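# Move the long cardboard box from desk to far shelf

## Task

Pick up the long cardboard box lying on the desk and set it down on a shelf at the far end of the aisle (the shelf on either side is acceptable). It has to rest directly on the shelf board, not on top of a carton, with no part hanging beyond the shelf's front edge. The box must stay upright and level, because a toppled or tilted box counts as failure. It must also stay put on its own after the gripper lets go, since a box that is only held in place by the robot does not count.

## Robot and tools

Robot: a Hello Robot Stretch 4 with a single arm. It has an omni-wheel base, a lift that rides up and down a mast, an arm that telescopes straight forward, a three-joint wrist (yaw, pitch, roll) and a two-finger gripper. It stands about 1.6 m tall, and the base rim lies within 0.23 m of the base origin. The cameras head_camera, head_left_camera, head_right_camera and wrist_camera are all mounted on the robot. Now and then a loose object may get a brief push from outside.

Frames: the base frame sits on the floor under the base centre, with x forward, y left and z up. hand_pose is reported in this frame. It is the point midway between the fingers, 0.015 m behind their tips, and its printed value may be somewhat off. With all wrist joints at zero, the hand axes line up with the base axes. The odometry frame is where the base frame was at the start of the scene. base_odometry counts only wheel rotation, so any slipping shows up as travel. Its heading runs from -3.142 to 3.142, positive to the left. If turned_by_wheels and turned_by_imu differ by more than roughly 0.1 rad, the base probably bumped something or slipped, and the heading error is about their difference. base_tilt is in degrees, with forward and right positive.

execute_actions: the argument "actions" is a list holding one action, or nothing at all (an empty list just reports state and images). An action is one of two things. The first is "base", "joints" or both, optionally with "pace" and "contact_limits". The second is {"end_of_arm": "enable_torque"} on its own, which switches back on any wrist or gripper motor that has turned itself off. Everything in one action starts at the same moment.
- "base" holds exactly one relative move, measured from the base's last reported position. translate_m drives straight in metres, positive forward, range -2 to 2. strafe_m slides sideways in metres, positive left, range -2 to 2. rotate_rad turns in place in radians, positive counter-clockwise seen from above, range -3.2 to 3.2.
- "joints" is a single object of absolute targets, keyed by joint name. lift_m: 0 to 1.2 m. arm_m: extension, 0 to 0.55 m. wrist_yaw_rad: -1.134 to 4.276, where 0 points forward, positive turns left, 3.14 is folded back, and above 3.4 the arm may get in the way. wrist_pitch_rad: -1.117 to 4.259, where 0 is level and 1.57 points straight down. wrist_roll_rad: -1.117 to 4.259, where 0 puts both fingers at equal height and positive turns clockwise as seen from behind the gripper. gripper_m: finger gap, 0 to 0.08 m. The done tolerances are ±0.004 for lift and arm, ±0.02 for yaw and roll, ±0.05 for pitch and ±0.002 for the gripper. A joint target outside its range is clipped to the range end and the result says so. Any other out-of-range value, or an unknown key, rejects the whole call and nothing moves.
- "pace" is "slow", "default", "fast" or "max". These give base speeds up to 0.1/0.3/0.4/0.6 m/s and turn rates up to 1/2/3/4 rad/s. With the lift above 0.2 m, both are reduced further, down to 0.3 m/s and 1 rad/s at a lift of 1.2.
- "contact_limits" accepts only arm_m, from 0 (lightest touch) to 0.75 (hardest). The default is 0.5.
- "cameras" lists the images to return. Leave it out, pass null or pass ["all"] to get every camera; pass [] to get none.
A joint or base move left out of an action may still be pushing toward its earlier target. If a stop is reported, any later execute_actions, wait or finished_scene calls in that same reply are skipped.

wait: seconds from 0 to 10. Commands nothing and returns state and images.
zoom_image: camera plus region [x0, y0, x1, y1] in image pixels, measured from the top-left corner, at most 504x504. Only cameras that had a full image in the latest result can be zoomed.
finished_scene: pass the current scene number. This is final. The box has to be in place and stay there by itself. The result tells you whether the task succeeded and gives the next task.

Result lines: "pictures" names the cameras in the order their images appear. lidar_m gives 12 ranges in metres for 30-degree sectors: the 1st is straight ahead, then counter-clockwise (4th left, 7th behind, 10th right). "-" means nothing seen, or something closer than 0.25 m. The lidar covers heights from about 0.15 m up to robot height, so table tops register. It can miss glass, thin legs and much of what is behind the robot. wrist_depth_mm is a 7x7 grid of depths in mm from the top left (100 to 2000, "-" if invalid). It includes the robot's own body. base_status and joint_status describe how each motion ended:
- done: reached the target (for the base, the wheels turned the full amount).
- off_target: stopped short and may still be pushing.
- contact_stop_at_<key>: blocked by something. The lift, arm or wheels go slack; a slack lift can sink under load and the base can roll.
- limit_stop_at_<name>: a built-in limit stopped the motion. limit_stop_at_tilt means a lean over 6 degrees, with lift, arm and wheels going slack until the lean eases. limit_stop_at_own_body means a self-collision guard fired; it is likely with pitch below -0.2 combined with roll below -0.4 or above 4.
- torque_fault: a wrist or gripper motor has gone limp. Send enable_torque.
on_its_own reports anything the call did not command, and "held at" means the target currently held. motor_effort is in percent (bracketed value = peak) and includes fixed per-motor offsets. Gripper effort moving away from 0 means the fingers are squeezing something. Pitch effort moves further from 0 when a level gripper carries a load.

Gripping: command a gap smaller than the object's width. After a grip, off_target means something is held, and done usually means the grip is empty. If gripper effort stays beyond about 50, the motor faults and may drop the box. A level gripper holding more than about 2.7 kg faults the wrist.

Suggested order: unfold with lift_m 0.4 and wrist_yaw_rad 0 in one action. Look at the desk, line up, open the gripper, extend with a low contact limit, and grip the box. Raise it, retract the arm below 0.2 before driving or turning, then drive down the aisle at moderate pace. Check the shelf height and the cartons, lower the box onto a bare part of the shelf, and keep its front face behind the shelf edge. Open the gripper, back away, and confirm the box is level. Avoid drops, shoving into furniture, hard arm pushes and tipping the robot.

Each tool is called as name(argument=value, ...), one argument or row to a line, values as JSON.

## Session

execute_actions(
  actions=[],
)

Scene clock: 0.00 s.
base_odometry: x=+0.000 y=+0.000 heading=+0.000 (m, m, rad; odometry frame)
turned_by_wheels: +0.000 (rad since the last result)
turned_by_imu: +0.000 (rad since the last result)
base_tilt: forward=+0.2 right=-0.7 (deg)
lidar_m: 1.06 1.12 1.88 1.81 1.92 1.04 1.23 1.04 1.97 1.85 1.94 1.11
base_status: not commanded
joint_positions: lift_m=+0.285 arm_m=+0.001 wrist_yaw_rad=+3.194 wrist_pitch_rad=+0.022 wrist_roll_rad=-0.005 gripper_m=+0.040
joint_status: not commanded
motor_effort: lift_m=+22 arm_m=-1 wrist_yaw_rad=+0 wrist_pitch_rad=-7 wrist_roll_rad=+0 gripper_m=+2 wheel_0=+0 wheel_1=-1 wheel_2=+0 (%)
hand_pose: x=-0.0455 y=+0.0761 z=+0.4585 quat_wxyz=(-0.026, -0.011, -0.003, +1.000) (m; base frame)
wrist_depth_mm: - 138 236 - 1138 1118 - / - 113 137 - 1118 1118 - / - 111 136 - 1118 1118 - / - 120 148 - 1160 1118 - / 138 150 1618 - 1366 1118 - / 208 1160 1138 - 1098 1078 1464 / 209 1160 114 1281 107 - 1098
pictures: head_camera, head_left_camera, head_right_camera, wrist_camera
Images, in order (width x height): head_camera 420x560, head_left_camera 420x672, head_right_camera 420x672, wrist_camera 616x392.

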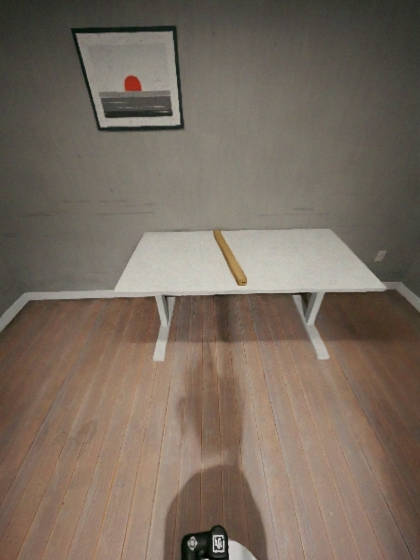

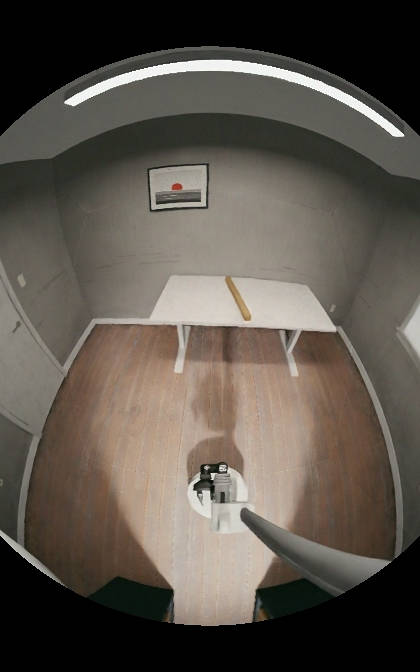

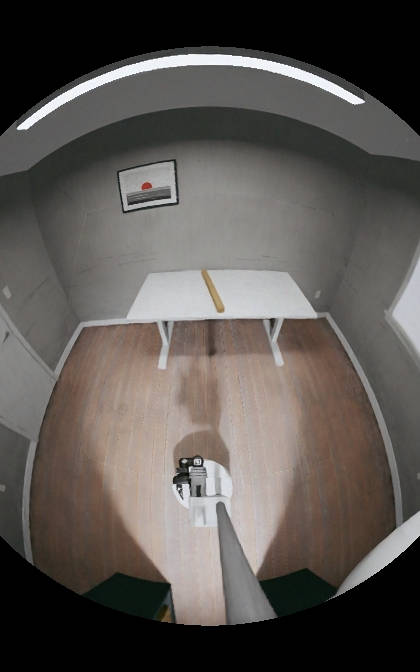

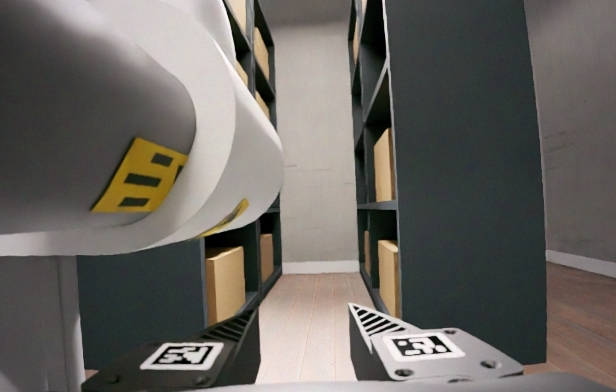

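execute_actions(
  actions=[
    {"base":{"translate_m":0.65},"joints":{"lift_m":1.0,"wrist_yaw_rad":0.19,"wrist_pitch_rad":1.57,"gripper_m":0.08}},
  ],
)

execute_actions(
  actions=[
    {"base":{"strafe_m":-0.1},"joints":{"arm_m":0.5}},
  ],
)

Scene clock: 13.20 s.
base_odometry: x=+0.650 y=+0.000 heading=+0.000 (m, m, rad; odometry frame)
turned_by_wheels: +0.000 (rad since the last result)
turned_by_imu: -0.002 (rad since the last result)
base_tilt: forward=+0.3 right=-0.7 (deg)
lidar_m: 0.41 0.44 0.62 1.78 1.89 1.71 1.65 1.72 1.96 1.83 0.59 0.43
base_status: done
joint_positions: lift_m=+1.000 arm_m=+0.001 wrist_yaw_rad=+0.191 wrist_pitch_rad=+1.570 wrist_roll_rad=-0.005 gripper_m=+0.080
joint_status: all done
motor_effort: lift_m=+23(26) arm_m=-1(1) wrist_yaw_rad=-2(7) wrist_pitch_rad=+0(4) wrist_roll_rad=+0(1) gripper_m=+2(6) wheel_0=+0(8) wheel_1=+1(5) wheel_2=+1(11) (%)
hand_pose: x=+0.1881 y=-0.0858 z=+0.9654 quat_wxyz=(+0.704, -0.069, +0.704, +0.069) (m; base frame)
wrist_depth_mm: 1160 1160 415 407 407 407 410 / 1138 1160 1138 1160 1138 407 407 / 1138 1160 1138 1138 1138 1138 1138 / 1138 1138 1138 1160 1138 1118 1118 / 1138 1118 904 931 1138 1118 1118 / 1098 1138 891 891 1098 1118 1118 / - 107 904 904 627 - -
pictures: head_camera, head_left_camera, head_right_camera, wrist_camera
camera_calibration (this result's frames):
wrist_camera: T_world_to_cam=[[0.15045, -0.988611, 0.00359766, -0.118055], [-0.987885, -0.150478, -0.0379366, 0.273824], [0.038046, 0.00215352, -0.999274, 1.10534], [0, 0, 0, 1]] pos_world=[0.246214, -0.0778867, 1.11535]
Images, in order (width x height): head_camera 420x560, head_left_camera 420x672, head_right_camera 420x672, wrist_camera 616x392.

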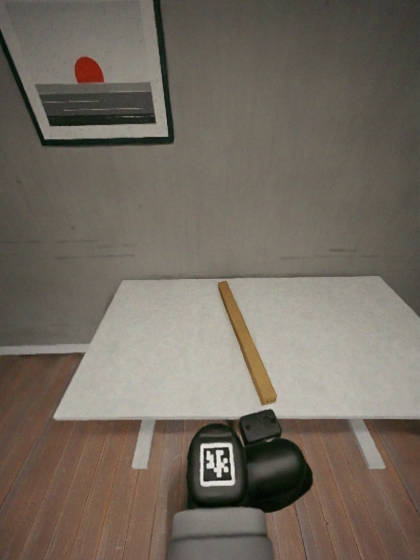

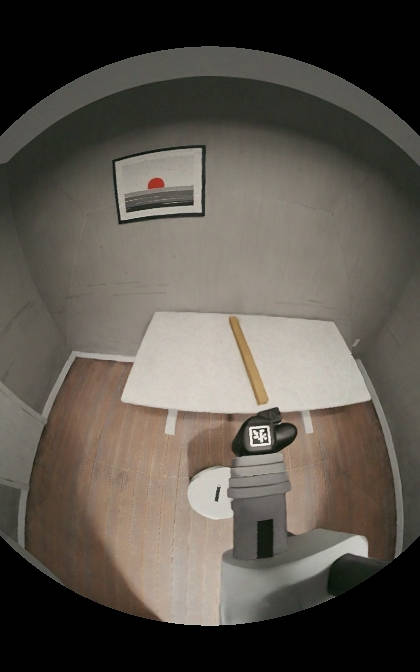

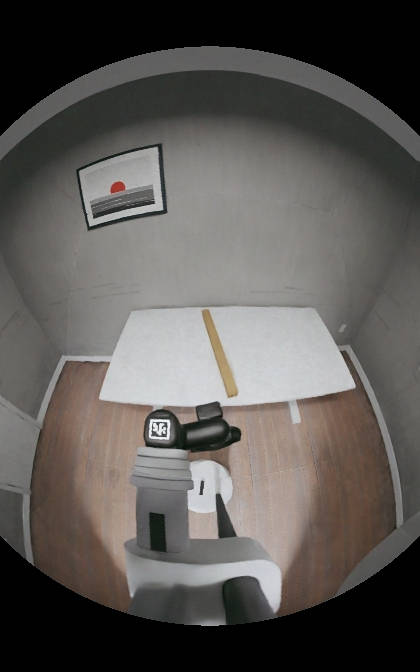

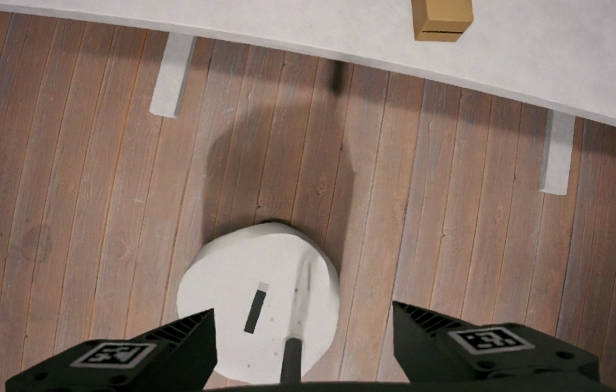

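Scene clock: 15.73 s.
base_odometry: x=+0.650 y=-0.100 heading=+0.000 (m, m, rad; odometry frame)
turned_by_wheels: +0.000 (rad since the last result)
turned_by_imu: -0.001 (rad since the last result)
base_tilt: forward=+0.2 right=-0.6 (deg)
lidar_m: 0.39 0.43 0.63 1.87 1.99 1.70 1.66 1.70 1.82 1.74 0.58 0.43
base_status: done
joint_positions: lift_m=+1.000 arm_m=+0.499 wrist_yaw_rad=+0.190 wrist_pitch_rad=+1.570 wrist_roll_rad=-0.005 gripper_m=+0.080
joint_status: all done
motor_effort: lift_m=+23(23) arm_m=+5(4) wrist_yaw_rad=+0(2) wrist_pitch_rad=-1(1) wrist_roll_rad=+0(0) gripper_m=+3(2) wheel_0=-1(9) wheel_1=+0(8) wheel_2=+0(0) (%)
hand_pose: x=+0.6868 y=-0.0858 z=+0.9654 quat_wxyz=(+0.704, -0.069, +0.703, +0.069) (m; base frame)
wrist_depth_mm: 404 404 402 407 407 404 407 / 402 402 402 399 402 404 402 / 397 399 399 397 399 402 399 / 394 394 394 397 397 397 397 / 389 392 392 394 394 397 394 / 387 389 389 389 389 389 392 / - 107 336 387 272 - -
pictures: head_camera, head_left_camera, head_right_camera, wrist_camera
camera_calibration (this result's frames):
wrist_camera: T_world_to_cam=[[0.150242, -0.988643, 0.00358904, -0.192934], [-0.987908, -0.150269, -0.0381576, 0.766732], [0.0382635, 0.00218724, -0.999265, 1.08621], [0, 0, 0, 1]] pos_world=[0.744886, -0.0779022, 1.11536]
Images, in order (width x height): head_camera 420x560, head_left_camera 420x672, head_right_camera 420x672, wrist_camera 616x392.

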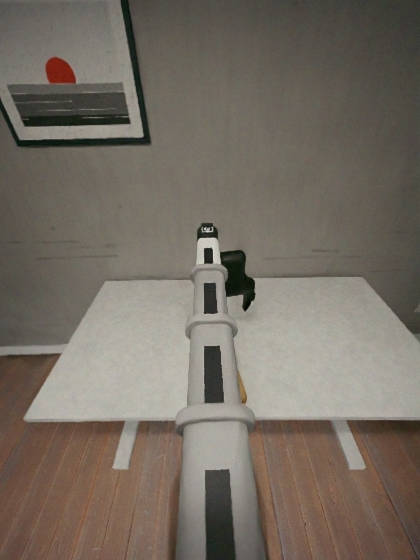

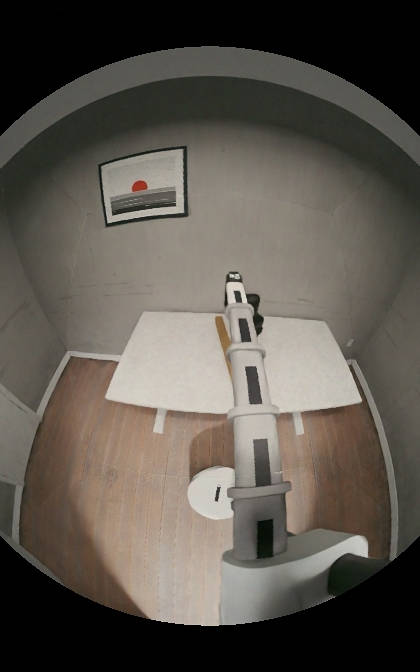

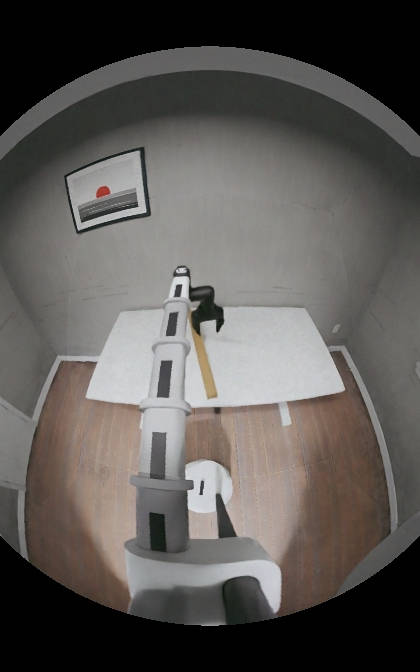

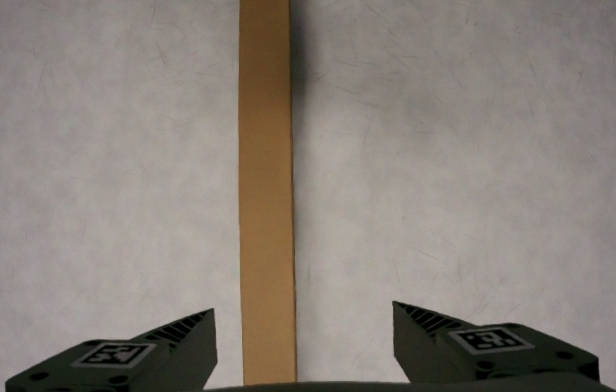

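execute_actions(
  actions=[
    {"base":{"strafe_m":0.045},"joints":{"lift_m":0.83}},
  ],
  cameras=["wrist_camera"],
)

execute_actions(
  actions=[
    {"joints":{"lift_m":0.775},"pace":"slow"},
  ],
  cameras=["wrist_camera"],
)

execute_actions(
  actions=[
    {"joints":{"gripper_m":0.02}},
  ],
  cameras=[],
)

execute_actions(
  actions=[
    {"joints":{"lift_m":0.9},"pace":"slow"},
  ],
)

Scene clock: 27.03 s.
base_odometry: x=+0.650 y=-0.055 heading=+0.000 (m, m, rad; odometry frame)
turned_by_wheels: +0.000 (rad since the last result)
turned_by_imu: -0.001 (rad since the last result)
base_tilt: forward=+0.2 right=-0.7 (deg)
lidar_m: 0.41 0.43 0.60 1.82 1.95 1.68 1.68 1.73 1.87 1.78 0.58 0.44
base_status: done
joint_positions: lift_m=+0.830 arm_m=+0.499 wrist_yaw_rad=+0.190 wrist_pitch_rad=+1.570 wrist_roll_rad=-0.005 gripper_m=+0.080
joint_status: all done
motor_effort: lift_m=+18(25) arm_m=+4(4) wrist_yaw_rad=-1(0) wrist_pitch_rad=+0(0) wrist_roll_rad=+0(0) gripper_m=+3(4) wheel_0=+0(7) wheel_1=+1(11) wheel_2=+0(0) (%)
hand_pose: x=+0.6868 y=-0.0858 z=+0.7957 quat_wxyz=(+0.704, -0.069, +0.703, +0.069) (m; base frame)
wrist_depth_mm: 228 229 229 178 230 230 - / 227 228 228 177 229 229 229 / 224 225 225 175 228 227 228 / 223 224 224 174 224 224 225 / 222 221 223 173 223 224 224 / 220 220 220 172 172 222 223 / - 107 220 170 164 - -
pictures: wrist_camera
camera_calibration (this result's frames):
wrist_camera: T_world_to_cam=[[0.150242, -0.988643, 0.00359046, -0.192327], [-0.98791, -0.150269, -0.0381214, 0.760231], [0.038228, 0.00218038, -0.999267, 0.916754], [0, 0, 0, 1]] pos_world=[0.74489, -0.0779026, 0.945754]
Images, in order (width x height): wrist_camera 616x392.

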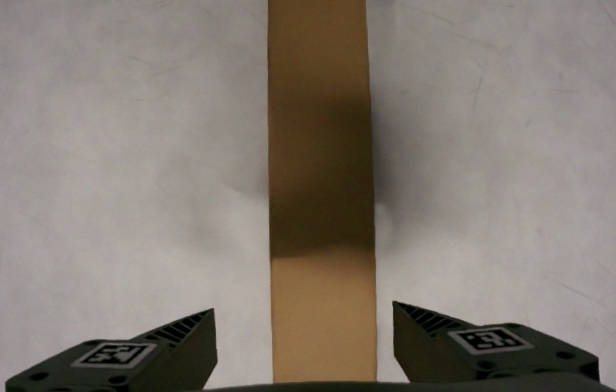

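Scene clock: 28.37 s.
base_odometry: x=+0.650 y=-0.055 heading=+0.000 (m, m, rad; odometry frame)
turned_by_wheels: +0.000 (rad since the last result)
turned_by_imu: +0.000 (rad since the last result)
base_tilt: forward=+0.3 right=-0.7 (deg)
lidar_m: 0.41 0.42 0.62 1.85 1.94 1.71 1.67 1.70 1.89 1.79 0.58 0.44
base_status: not commanded
joint_positions: lift_m=+0.775 arm_m=+0.499 wrist_yaw_rad=+0.190 wrist_pitch_rad=+1.570 wrist_roll_rad=-0.005 gripper_m=+0.080
joint_status: all done
motor_effort: lift_m=+18(16) arm_m=+4(4) wrist_yaw_rad=-1(1) wrist_pitch_rad=+0(1) wrist_roll_rad=+0(1) gripper_m=+4(3) wheel_0=+0(0) wheel_1=+2(1) wheel_2=+0(0) (%)
hand_pose: x=+0.6868 y=-0.0858 z=+0.7408 quat_wxyz=(+0.704, -0.069, +0.703, +0.069) (m; base frame)
wrist_depth_mm: 173 173 172 121 122 174 - / 171 171 171 121 121 172 173 / 169 170 170 120 120 171 171 / 168 168 168 119 119 170 170 / 167 167 167 118 118 168 168 / 166 165 166 117 118 167 167 / - 107 146 116 116 - -
pictures: wrist_camera
camera_calibration (this result's frames):
wrist_camera: T_world_to_cam=[[0.150242, -0.988643, 0.00359047, -0.19213], [-0.98791, -0.15027, -0.0381213, 0.758135], [0.0382279, 0.00218038, -0.999267, 0.861799], [0, 0, 0, 1]] pos_world=[0.744891, -0.0779026, 0.890757]
Images, in order (width x height): wrist_camera 616x392.

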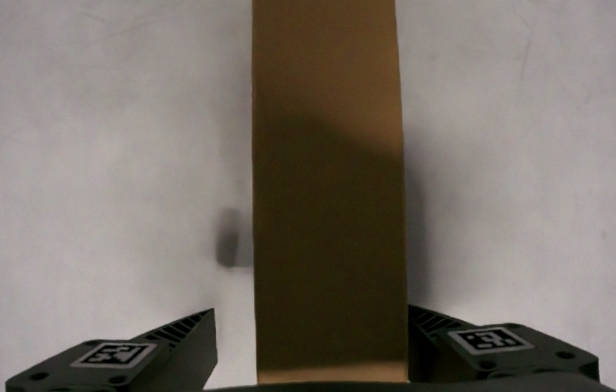

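Scene clock: 29.43 s.
base_odometry: x=+0.650 y=-0.055 heading=+0.000 (m, m, rad; odometry frame)
turned_by_wheels: +0.000 (rad since the last result)
turned_by_imu: +0.000 (rad since the last result)
base_tilt: forward=+0.2 right=-0.7 (deg)
lidar_m: 0.39 0.43 0.63 1.83 1.94 1.69 1.67 1.72 1.89 1.77 0.59 0.43
base_status: not commanded
joint_positions: lift_m=+0.775 arm_m=+0.499 wrist_yaw_rad=+0.190 wrist_pitch_rad=+1.570 wrist_roll_rad=-0.005 gripper_m=+0.049
joint_status: gripper_m off_target (ended at +0.049, target +0.020)
on_its_own: gripper_m is held at +0.043, not at your +0.020, by its contact guard: the fingers met something
motor_effort: lift_m=+18(18) arm_m=+4(4) wrist_yaw_rad=+0(1) wrist_pitch_rad=-1(1) wrist_roll_rad=-1(0) gripper_m=-39(43) wheel_0=+0(0) wheel_1=+2(1) wheel_2=+0(0) (%)
hand_pose: x=+0.6868 y=-0.0858 z=+0.7408 quat_wxyz=(+0.704, -0.069, +0.703, +0.069) (m; base frame)
wrist_depth_mm: 172 173 172 122 173 174 - / 171 172 171 121 172 173 173 / 170 170 170 120 171 171 171 / 168 169 168 119 169 169 170 / 167 167 167 118 168 168 168 / 165 166 139 117 138 167 167 / 164 165 116 116 116 - -
pictures: none
No camera images: the call's "cameras" was empty. Leave "cameras" out to get every camera's image.

Scene clock: 31.30 s.
base_odometry: x=+0.650 y=-0.055 heading=+0.000 (m, m, rad; odometry frame)
turned_by_wheels: +0.000 (rad since the last result)
turned_by_imu: +0.000 (rad since the last result)
base_tilt: forward=+0.2 right=-0.7 (deg)
lidar_m: 0.41 0.45 0.60 1.83 1.92 1.72 1.67 1.71 1.90 1.78 0.57 0.43
base_status: not commanded
joint_positions: lift_m=+0.900 arm_m=+0.499 wrist_yaw_rad=+0.190 wrist_pitch_rad=+1.570 wrist_roll_rad=-0.005 gripper_m=+0.049
joint_status: all done
on_its_own: gripper_m is held at +0.043, not at your +0.020, by its contact guard: the fingers met something
motor_effort: lift_m=+24(25) arm_m=+4(4) wrist_yaw_rad=-1(1) wrist_pitch_rad=-2(1) wrist_roll_rad=+0(0) gripper_m=-38(39) wheel_0=+0(0) wheel_1=+2(2) wheel_2=+0(0) (%)
hand_pose: x=+0.6868 y=-0.0858 z=+0.8653 quat_wxyz=(+0.704, -0.069, +0.704, +0.069) (m; base frame)
wrist_depth_mm: 300 301 300 122 303 303 303 / 298 298 297 121 300 301 301 / 296 296 296 120 298 298 298 / 294 293 293 119 294 294 296 / 289 291 290 118 293 294 293 / 289 289 139 117 138 291 290 / 286 286 116 116 116 - -
pictures: head_camera, head_left_camera, head_right_camera, wrist_camera
camera_calibration (this result's frames):
wrist_camera: T_world_to_cam=[[0.150179, -0.988652, 0.00359853, -0.192544], [-0.987927, -0.150207, -0.0379163, 0.762678], [0.0380266, 0.00213917, -0.999274, 0.98642], [0, 0, 0, 1]] pos_world=[0.744876, -0.0779094, 1.01531]
Images, in order (width x height): head_camera 420x560, head_left_camera 420x672, head_right_camera 420x672, wrist_camera 616x392.

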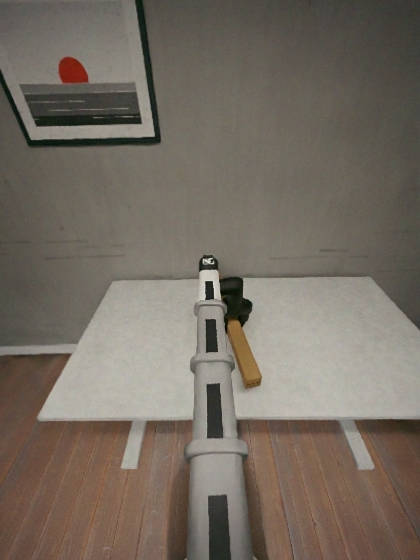

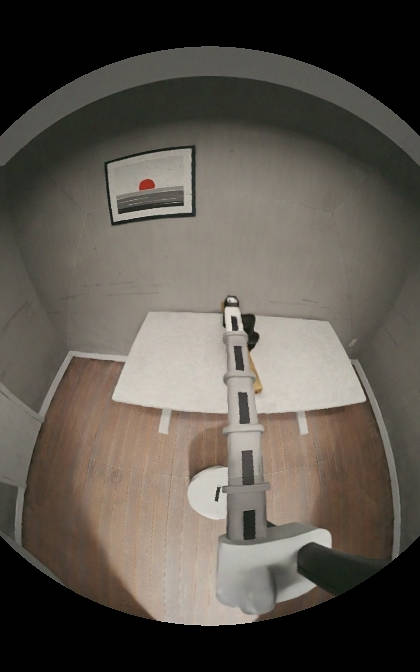

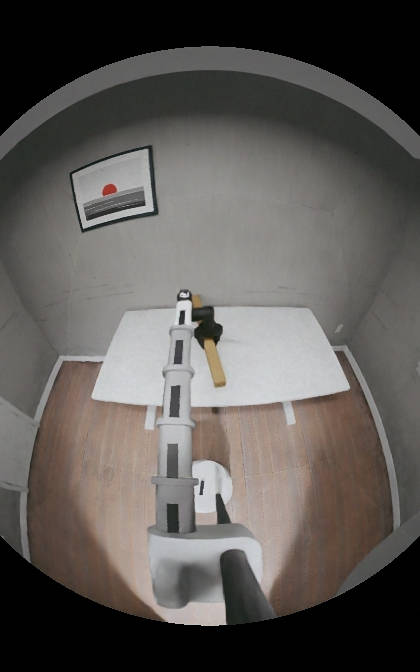

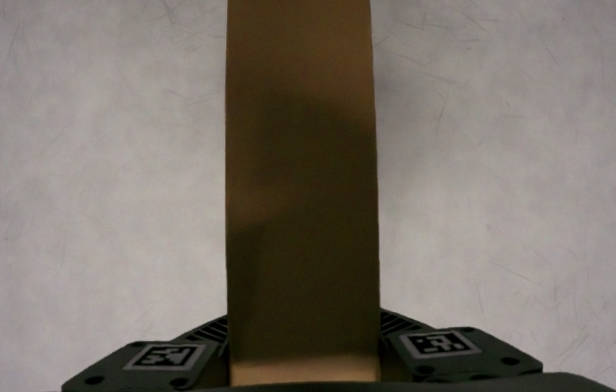

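execute_actions(
  actions=[
    {"base":{"translate_m":-0.65},"joints":{"arm_m":0.2,"wrist_yaw_rad":0.0}},
  ],
  cameras=[],
)

execute_actions(
  actions=[
    {"base":{"rotate_rad":3.14},"pace":"slow"},
  ],
)

Scene clock: 39.80 s.
base_odometry: x=+0.000 y=-0.055 heading=+0.000 (m, m, rad; odometry frame)
turned_by_wheels: +0.000 (rad since the last result)
turned_by_imu: -0.001 (rad since the last result)
base_tilt: forward=+0.2 right=-0.7 (deg)
lidar_m: 0.27 1.09 1.94 1.87 1.98 1.03 1.03 1.04 1.92 1.79 1.89 0.25
base_status: done
joint_positions: lift_m=+0.900 arm_m=+0.201 wrist_yaw_rad=+0.000 wrist_pitch_rad=+1.570 wrist_roll_rad=-0.005 gripper_m=+0.049
joint_status: all done
on_its_own: gripper_m is held at +0.043, not at your +0.020, by its contact guard: the fingers met something
motor_effort: lift_m=+23(24) arm_m=-4(5) wrist_yaw_rad=+0(8) wrist_pitch_rad=-1(5) wrist_roll_rad=+0(0) gripper_m=-40(41) wheel_0=-2(6) wheel_1=-1(6) wheel_2=-1(9) (%)
hand_pose: x=+0.3717 y=-0.0874 z=+0.8654 quat_wxyz=(+0.707, -0.002, +0.707, +0.002) (m; base frame)
wrist_depth_mm: 1060 1060 1042 121 1060 1042 1060 / 1042 1042 1060 121 1060 1042 1060 / 1042 1042 1025 120 1042 1042 1060 / 1025 1025 1025 119 1042 1025 1060 / 1008 1008 1008 118 1025 1025 1025 / 1025 1008 139 117 138 1008 1025 / 1025 1008 116 116 116 - 1025
pictures: none
No camera images: the call's "cameras" was empty. Leave "cameras" out to get every camera's image.

Scene clock: 44.23 s.
base_odometry: x=+0.000 y=-0.055 heading=+3.139 (m, m, rad; odometry frame)
turned_by_wheels: +3.140 (rad since the last result)
turned_by_imu: +3.104 (rad since the last result)
base_tilt: forward=+0.2 right=-0.6 (deg)
lidar_m: 0.25 1.02 1.89 1.79 1.88 1.11 1.02 1.13 1.94 1.85 1.98 0.25
base_status: done
joint_positions: lift_m=+0.900 arm_m=+0.201 wrist_yaw_rad=+0.000 wrist_pitch_rad=+1.570 wrist_roll_rad=-0.005 gripper_m=+0.049
joint_status: not commanded
on_its_own: gripper_m is held at +0.043, not at your +0.020, by its contact guard: the fingers met something
motor_effort: lift_m=+23(23) arm_m=-5(4) wrist_yaw_rad=+0(0) wrist_pitch_rad=+0(2) wrist_roll_rad=+0(1) gripper_m=-38(37) wheel_0=-3(6) wheel_1=-2(4) wheel_2=-1(5) (%)
hand_pose: x=+0.3718 y=-0.0874 z=+0.8654 quat_wxyz=(+0.707, -0.002, +0.707, +0.002) (m; base frame)
wrist_depth_mm: 1060 1042 1042 122 1060 1060 1060 / 1042 1042 1042 121 1042 1060 1060 / 1042 1042 1042 120 1042 1060 1042 / 1025 1025 1025 119 1025 1025 1042 / 1008 1025 1042 118 1025 1042 1042 / 1008 991 139 117 138 1008 1025 / 991 1008 116 116 116 - 1008
pictures: head_camera, head_left_camera, head_right_camera, wrist_camera
camera_calibration (this result's frames):
wrist_camera: T_world_to_cam=[[-0.0393684, -0.999218, 0.00360227, -0.0772749], [-0.998515, 0.0392044, -0.0378211, 0.471658], [0.0376503, -0.00508588, -0.999278, 0.997967], [0, 0, 0, 1]] pos_world=[0.430342, -0.09063, 1.01536]
Images, in order (width x height): head_camera 420x560, head_left_camera 420x672, head_right_camera 420x672, wrist_camera 616x392.

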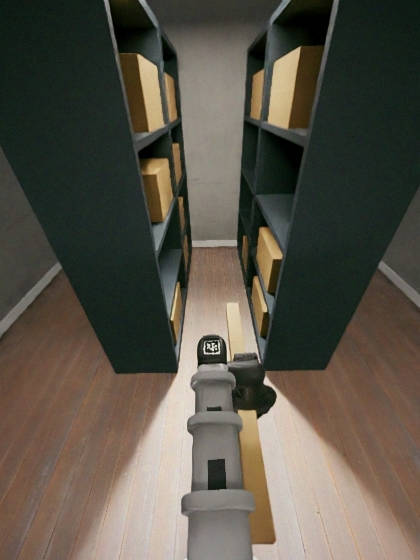

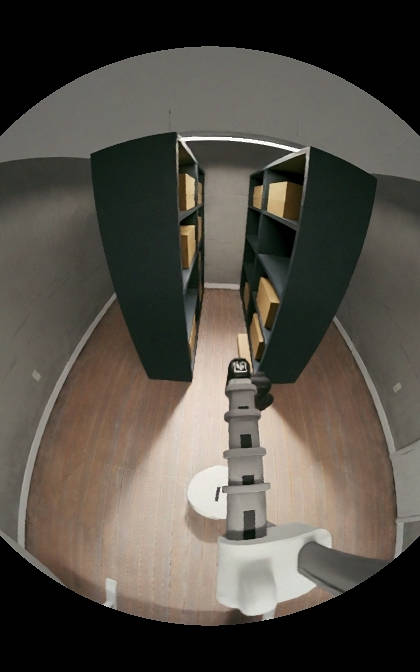

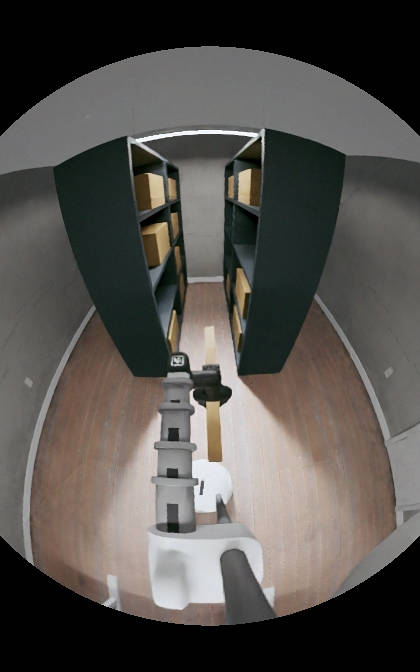

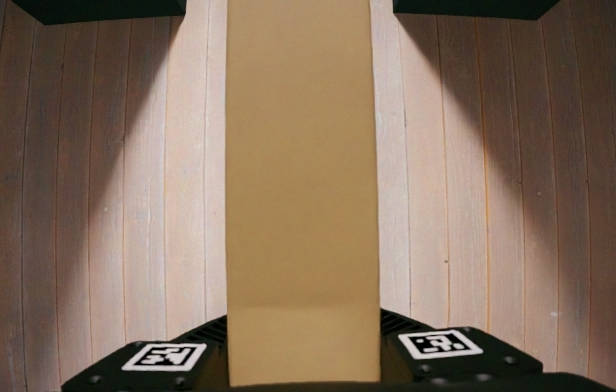

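execute_actions(
  actions=[
    {"base":{"rotate_rad":-1.535},"joints":{"wrist_yaw_rad":1.57},"pace":"slow"},
  ],
  cameras=[],
)

execute_actions(
  actions=[
    {"base":{"translate_m":-0.03},"joints":{"arm_m":0.0}},
  ],
  cameras=[],
)

execute_actions(
  actions=[
    {"base":{"strafe_m":0.75},"pace":"slow"},
  ],
)

Scene clock: 64.30 s.
base_odometry: x=+0.000 y=-0.055 heading=+1.605 (m, m, rad; odometry frame)
turned_by_wheels: -1.535 (rad since the last result)
turned_by_imu: -1.519 (rad since the last result)
base_tilt: forward=+0.3 right=-0.7 (deg)
lidar_m: 0.42 0.44 1.07 1.02 1.04 1.88 1.83 1.94 1.11 1.03 1.11 0.44
base_status: done
joint_positions: lift_m=+0.900 arm_m=+0.201 wrist_yaw_rad=+1.569 wrist_pitch_rad=+1.570 wrist_roll_rad=-0.005 gripper_m=+0.049
joint_status: all done
on_its_own: gripper_m is held at +0.043, not at your +0.020, by its contact guard: the fingers met something
motor_effort: lift_m=+22(23) arm_m=-4(5) wrist_yaw_rad=+2(7) wrist_pitch_rad=+0(4) wrist_roll_rad=+0(0) gripper_m=-40(39) wheel_0=+2(5) wheel_1=+1(5) wheel_2=+1(4) (%)
hand_pose: x=+0.4591 y=+0.0000 z=+0.8654 quat_wxyz=(+0.499, -0.501, +0.499, +0.501) (m; base frame)
wrist_depth_mm: 1060 1060 1042 121 1060 1060 1078 / 1042 1060 1042 121 1042 1060 1060 / 1042 1042 1042 120 1042 1025 1042 / 820 820 904 119 1025 1025 1025 / 788 798 809 118 1025 1025 1025 / 798 809 139 117 138 1008 1025 / 1008 1008 116 116 116 - 1008
pictures: none
No camera images: the call's "cameras" was empty. Leave "cameras" out to get every camera's image.

Scene clock: 66.00 s.
base_odometry: x=+0.001 y=-0.085 heading=+1.605 (m, m, rad; odometry frame)
turned_by_wheels: +0.000 (rad since the last result)
turned_by_imu: -0.001 (rad since the last result)
base_tilt: forward=+0.2 right=-0.7 (deg)
lidar_m: 1.88 0.25 0.33 1.04 1.04 1.83 1.78 1.88 1.10 1.03 1.13 0.25
base_status: done
joint_positions: lift_m=+0.900 arm_m=+0.001 wrist_yaw_rad=+1.569 wrist_pitch_rad=+1.570 wrist_roll_rad=-0.005 gripper_m=+0.049
joint_status: all done
on_its_own: gripper_m is held at +0.043, not at your +0.020, by its contact guard: the fingers met something
motor_effort: lift_m=+23(23) arm_m=-5(5) wrist_yaw_rad=+1(1) wrist_pitch_rad=-1(1) wrist_roll_rad=+0(0) gripper_m=-37(40) wheel_0=+0(4) wheel_1=-3(6) wheel_2=-1(9) (%)
hand_pose: x=+0.2594 y=+0.0000 z=+0.8654 quat_wxyz=(+0.499, -0.501, +0.499, +0.501) (m; base frame)
wrist_depth_mm: 1060 1060 1060 122 1042 1078 1042 / 1042 1025 1042 121 1042 1042 1060 / 1025 1042 820 120 1025 1042 1060 / 1025 809 809 119 1025 1025 1042 / 1008 809 798 118 1025 1025 1025 / 1025 778 139 117 138 1025 1025 / 462 1008 116 116 116 - 1008
pictures: none
No camera images: the call's "cameras" was empty. Leave "cameras" out to get every camera's image.

Scene clock: 74.63 s.
base_odometry: x=-0.749 y=-0.110 heading=+1.605 (m, m, rad; odometry frame)
turned_by_wheels: +0.000 (rad since the last result)
turned_by_imu: +0.002 (rad since the last result)
base_tilt: forward=+0.2 right=-0.7 (deg)
lidar_m: 0.87 0.25 0.31 0.59 0.30 0.38 1.73 1.84 1.85 1.83 1.94 0.26
base_status: done
joint_positions: lift_m=+0.900 arm_m=+0.001 wrist_yaw_rad=+1.570 wrist_pitch_rad=+1.570 wrist_roll_rad=-0.005 gripper_m=+0.049
joint_status: not commanded
on_its_own: gripper_m is held at +0.043, not at your +0.020, by its contact guard: the fingers met something
motor_effort: lift_m=+23(23) arm_m=-4(5) wrist_yaw_rad=+0(2) wrist_pitch_rad=+1(0) wrist_roll_rad=+0(0) gripper_m=-41(40) wheel_0=-1(6) wheel_1=+2(7) wheel_2=-1(1) (%)
hand_pose: x=+0.2594 y=+0.0000 z=+0.8654 quat_wxyz=(+0.499, -0.501, +0.499, +0.501) (m; base frame)
wrist_depth_mm: 788 946 1042 122 508 379 370 / 661 960 1042 121 574 517 496 / 991 1042 820 120 809 891 866 / 1025 809 809 119 1042 1025 1025 / 1042 809 798 118 1025 1025 1042 / 991 778 139 117 138 1025 1008 / 466 1008 116 116 116 - 1025
pictures: head_camera, head_left_camera, head_right_camera, wrist_camera
camera_calibration (this result's frames):
wrist_camera: T_world_to_cam=[[0.999167, -0.0406515, 0.0036044, -0.263742], [-0.0404868, -0.998466, -0.037767, 0.107437], [0.00513416, 0.0375896, -0.99928, 1.01108], [0, 0, 0, 1]] pos_world=[0.262681, 0.0585442, 1.01536]
Images, in order (width x height): head_camera 420x560, head_left_camera 420x672, head_right_camera 420x672, wrist_camera 616x392.

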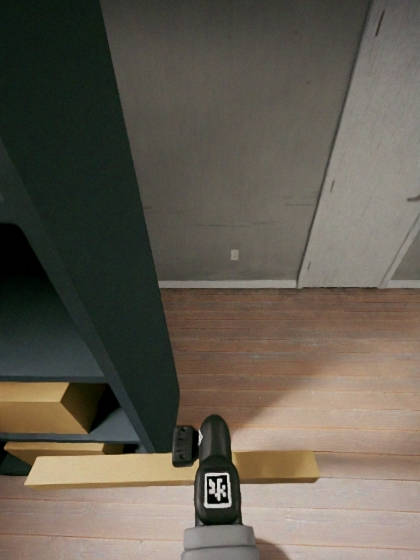

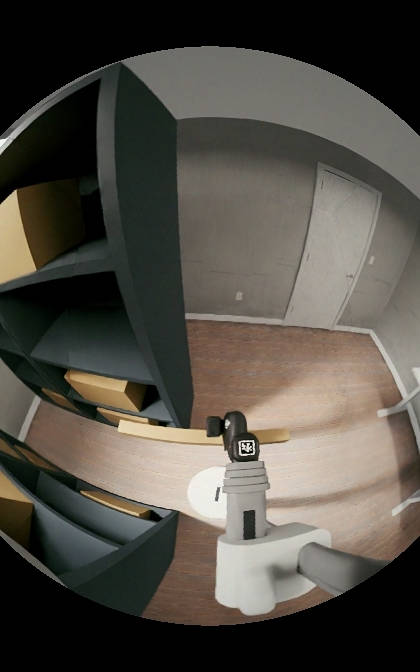

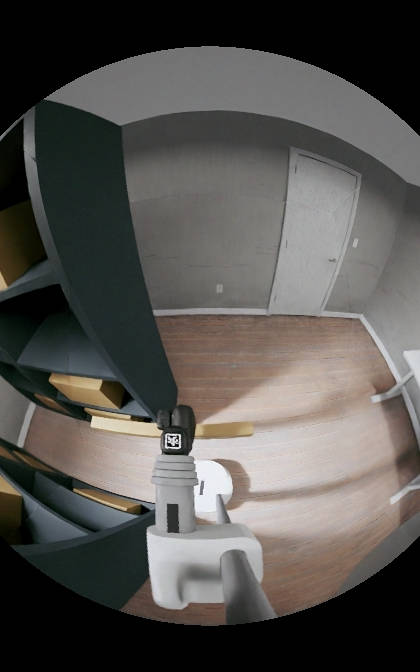

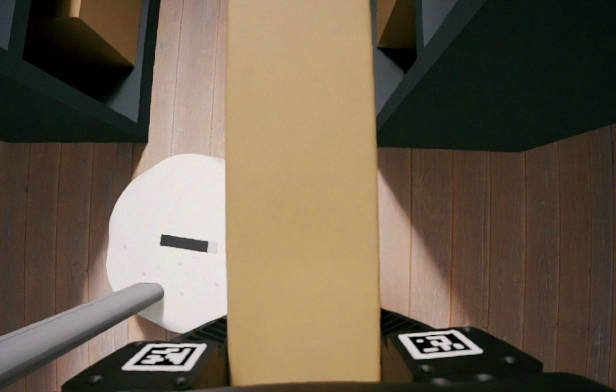

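execute_actions(
  actions=[
    {"base":{"translate_m":0.09},"pace":"slow"},
  ],
  cameras=[],
)

execute_actions(
  actions=[
    {"base":{"strafe_m":0.35},"pace":"slow"},
  ],
)

Scene clock: 89.07 s.
base_odometry: x=-0.752 y=-0.020 heading=+1.605 (m, m, rad; odometry frame)
turned_by_wheels: +0.000 (rad since the last result)
turned_by_imu: -0.001 (rad since the last result)
base_tilt: forward=+0.2 right=-0.7 (deg)
lidar_m: 1.85 0.25 0.31 0.89 0.37 0.36 1.83 1.97 1.88 1.79 2.51 0.25
base_status: done
joint_positions: lift_m=+0.900 arm_m=+0.001 wrist_yaw_rad=+1.570 wrist_pitch_rad=+1.570 wrist_roll_rad=-0.005 gripper_m=+0.049
joint_status: not commanded
on_its_own: gripper_m is held at +0.043, not at your +0.020, by its contact guard: the fingers met something
motor_effort: lift_m=+23(23) arm_m=-5(4) wrist_yaw_rad=+1(2) wrist_pitch_rad=-3(1) wrist_roll_rad=-1(0) gripper_m=-41(39) wheel_0=+1(3) wheel_1=+2(1) wheel_2=-3(7) (%)
hand_pose: x=+0.2594 y=+0.0000 z=+0.8654 quat_wxyz=(+0.499, -0.501, +0.499, +0.501) (m; base frame)
wrist_depth_mm: 809 1060 1060 121 357 366 359 / 960 1060 1042 121 480 504 488 / 976 1042 820 120 798 878 1042 / 1025 820 820 119 1025 1042 1042 / 1008 809 798 118 1025 1025 1025 / 1008 778 139 117 138 1025 1008 / 462 1008 116 116 116 - 1008
pictures: none
No camera images: the call's "cameras" was empty. Leave "cameras" out to get every camera's image.

Scene clock: 93.70 s.
base_odometry: x=-1.101 y=-0.032 heading=+1.605 (m, m, rad; odometry frame)
turned_by_wheels: +0.000 (rad since the last result)
turned_by_imu: +0.001 (rad since the last result)
base_tilt: forward=+0.2 right=-0.7 (deg)
lidar_m: 0.30 0.25 0.32 0.82 0.34 0.27 0.25 1.94 2.23 2.17 2.55 0.25
base_status: done
joint_positions: lift_m=+0.900 arm_m=+0.001 wrist_yaw_rad=+1.570 wrist_pitch_rad=+1.570 wrist_roll_rad=-0.005 gripper_m=+0.049
joint_status: not commanded
on_its_own: gripper_m is held at +0.043, not at your +0.020, by its contact guard: the fingers met something
motor_effort: lift_m=+23(23) arm_m=-4(4) wrist_yaw_rad=+1(1) wrist_pitch_rad=-2(1) wrist_roll_rad=+1(0) gripper_m=-40(37) wheel_0=-1(5) wheel_1=+3(7) wheel_2=-1(1) (%)
hand_pose: x=+0.2594 y=+0.0000 z=+0.8654 quat_wxyz=(+0.499, -0.501, +0.499, +0.501) (m; base frame)
wrist_depth_mm: 750 1042 1060 121 343 219 - / 750 1042 1060 121 347 254 227 / 750 1025 820 120 418 402 392 / 946 809 809 119 484 484 488 / 960 809 798 118 480 484 484 / 1008 778 139 117 138 480 480 / 462 1008 116 116 116 - -
pictures: head_camera, head_left_camera, head_right_camera, wrist_camera
camera_calibration (this result's frames):
wrist_camera: T_world_to_cam=[[0.999167, -0.0406513, 0.0036044, -0.263736], [-0.0404866, -0.998466, -0.0377671, 0.107437], [0.00513415, 0.0375898, -0.99928, 1.01108], [0, 0, 0, 1]] pos_world=[0.262675, 0.0585443, 1.01536]
Images, in order (width x height): head_camera 420x560, head_left_camera 420x672, head_right_camera 420x672, wrist_camera 616x392.

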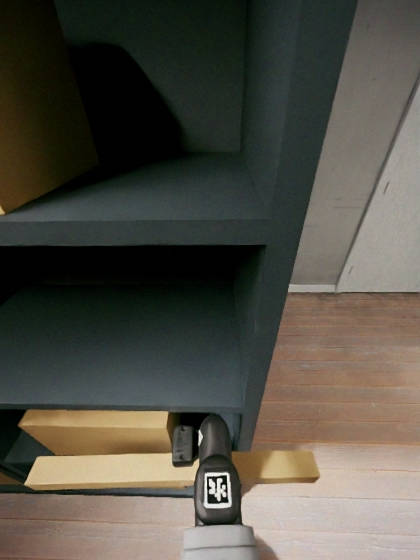

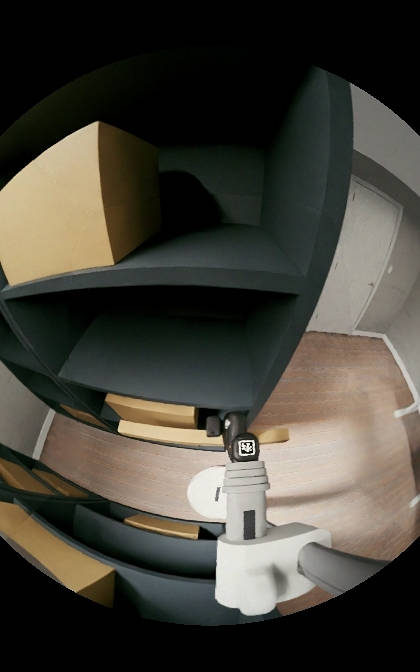

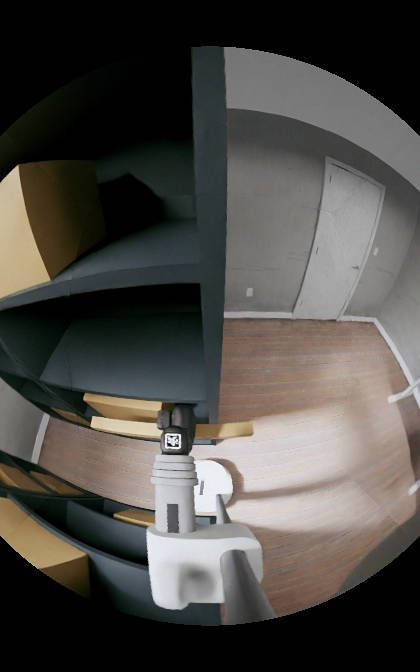

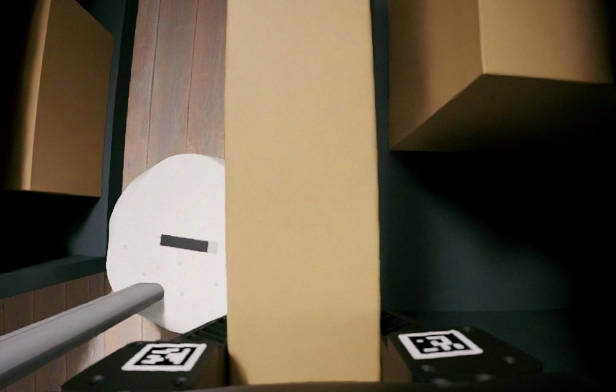

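execute_actions(
  actions=[
    {"base":{"strafe_m":0.8},"joints":{"lift_m":1.1},"pace":"slow"},
  ],
)

action 0: "base": strafe_m = 0.8 would last too long for one action: at the pace "slow" strafe_m can be at most 0.78 in either direction: name a faster pace, or command the rest in another action

execute_actions(
  actions=[
    {"base":{"strafe_m":0.6},"joints":{"lift_m":1.1},"pace":"slow"},
  ],
)

Scene clock: 109.30 s.
base_odometry: x=-1.701 y=-0.053 heading=+1.605 (m, m, rad; odometry frame)
turned_by_wheels: +0.000 (rad since the last result)
turned_by_imu: +0.000 (rad since the last result)
base_tilt: forward=+0.2 right=-0.7 (deg)
lidar_m: 0.33 0.25 0.33 0.74 0.29 0.25 0.25 0.25 0.33 2.79 0.48 0.25
base_status: done
joint_positions: lift_m=+1.100 arm_m=+0.001 wrist_yaw_rad=+1.570 wrist_pitch_rad=+1.570 wrist_roll_rad=-0.005 gripper_m=+0.049
joint_status: all done
on_its_own: gripper_m is held at +0.043, not at your +0.020, by its contact guard: the fingers met something
motor_effort: lift_m=+23(27) arm_m=-4(4) wrist_yaw_rad=+2(1) wrist_pitch_rad=+0(2) wrist_roll_rad=+0(0) gripper_m=-39(40) wheel_0=-1(7) wheel_1=+2(7) wheel_2=-1(0) (%)
hand_pose: x=+0.2594 y=+0.0000 z=+1.0653 quat_wxyz=(+0.499, -0.501, +0.499, +0.501) (m; base frame)
wrist_depth_mm: 699 1008 1281 121 397 246 - / 683 1098 1255 121 410 248 229 / 683 1078 1229 120 517 248 228 / 691 1138 1008 119 691 247 226 / 683 1025 1008 118 569 243 224 / 676 778 139 117 138 224 223 / 462 866 116 116 116 - -
pictures: head_camera, head_left_camera, head_right_camera, wrist_camera
camera_calibration (this result's frames):
wrist_camera: T_world_to_cam=[[0.999167, -0.0406514, 0.00360439, -0.264449], [-0.0404867, -0.998466, -0.0377673, 0.114988], [0.00513416, 0.0375899, -0.99928, 1.21088], [0, 0, 0, 1]] pos_world=[0.262667, 0.0585443, 1.21531]
Images, in order (width x height): head_camera 420x560, head_left_camera 420x672, head_right_camera 420x672, wrist_camera 616x392.

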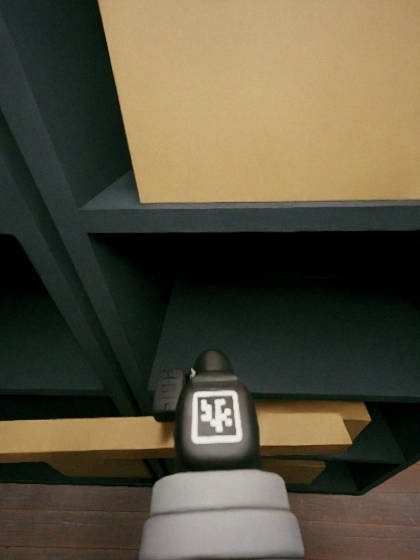

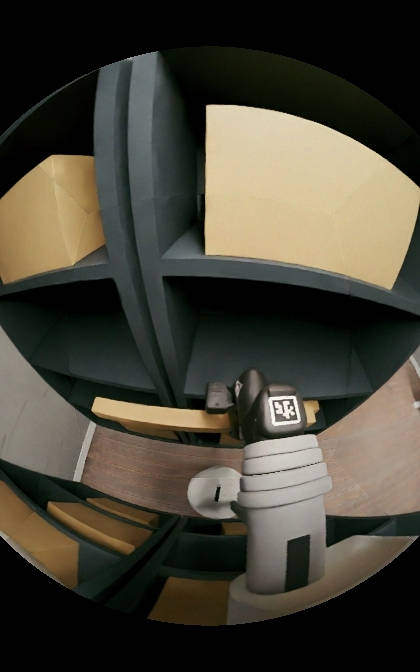

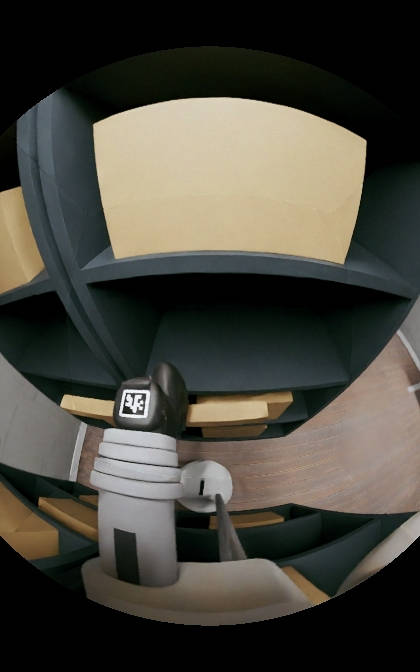

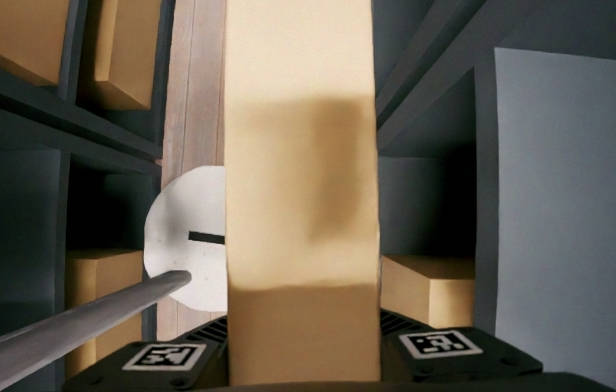

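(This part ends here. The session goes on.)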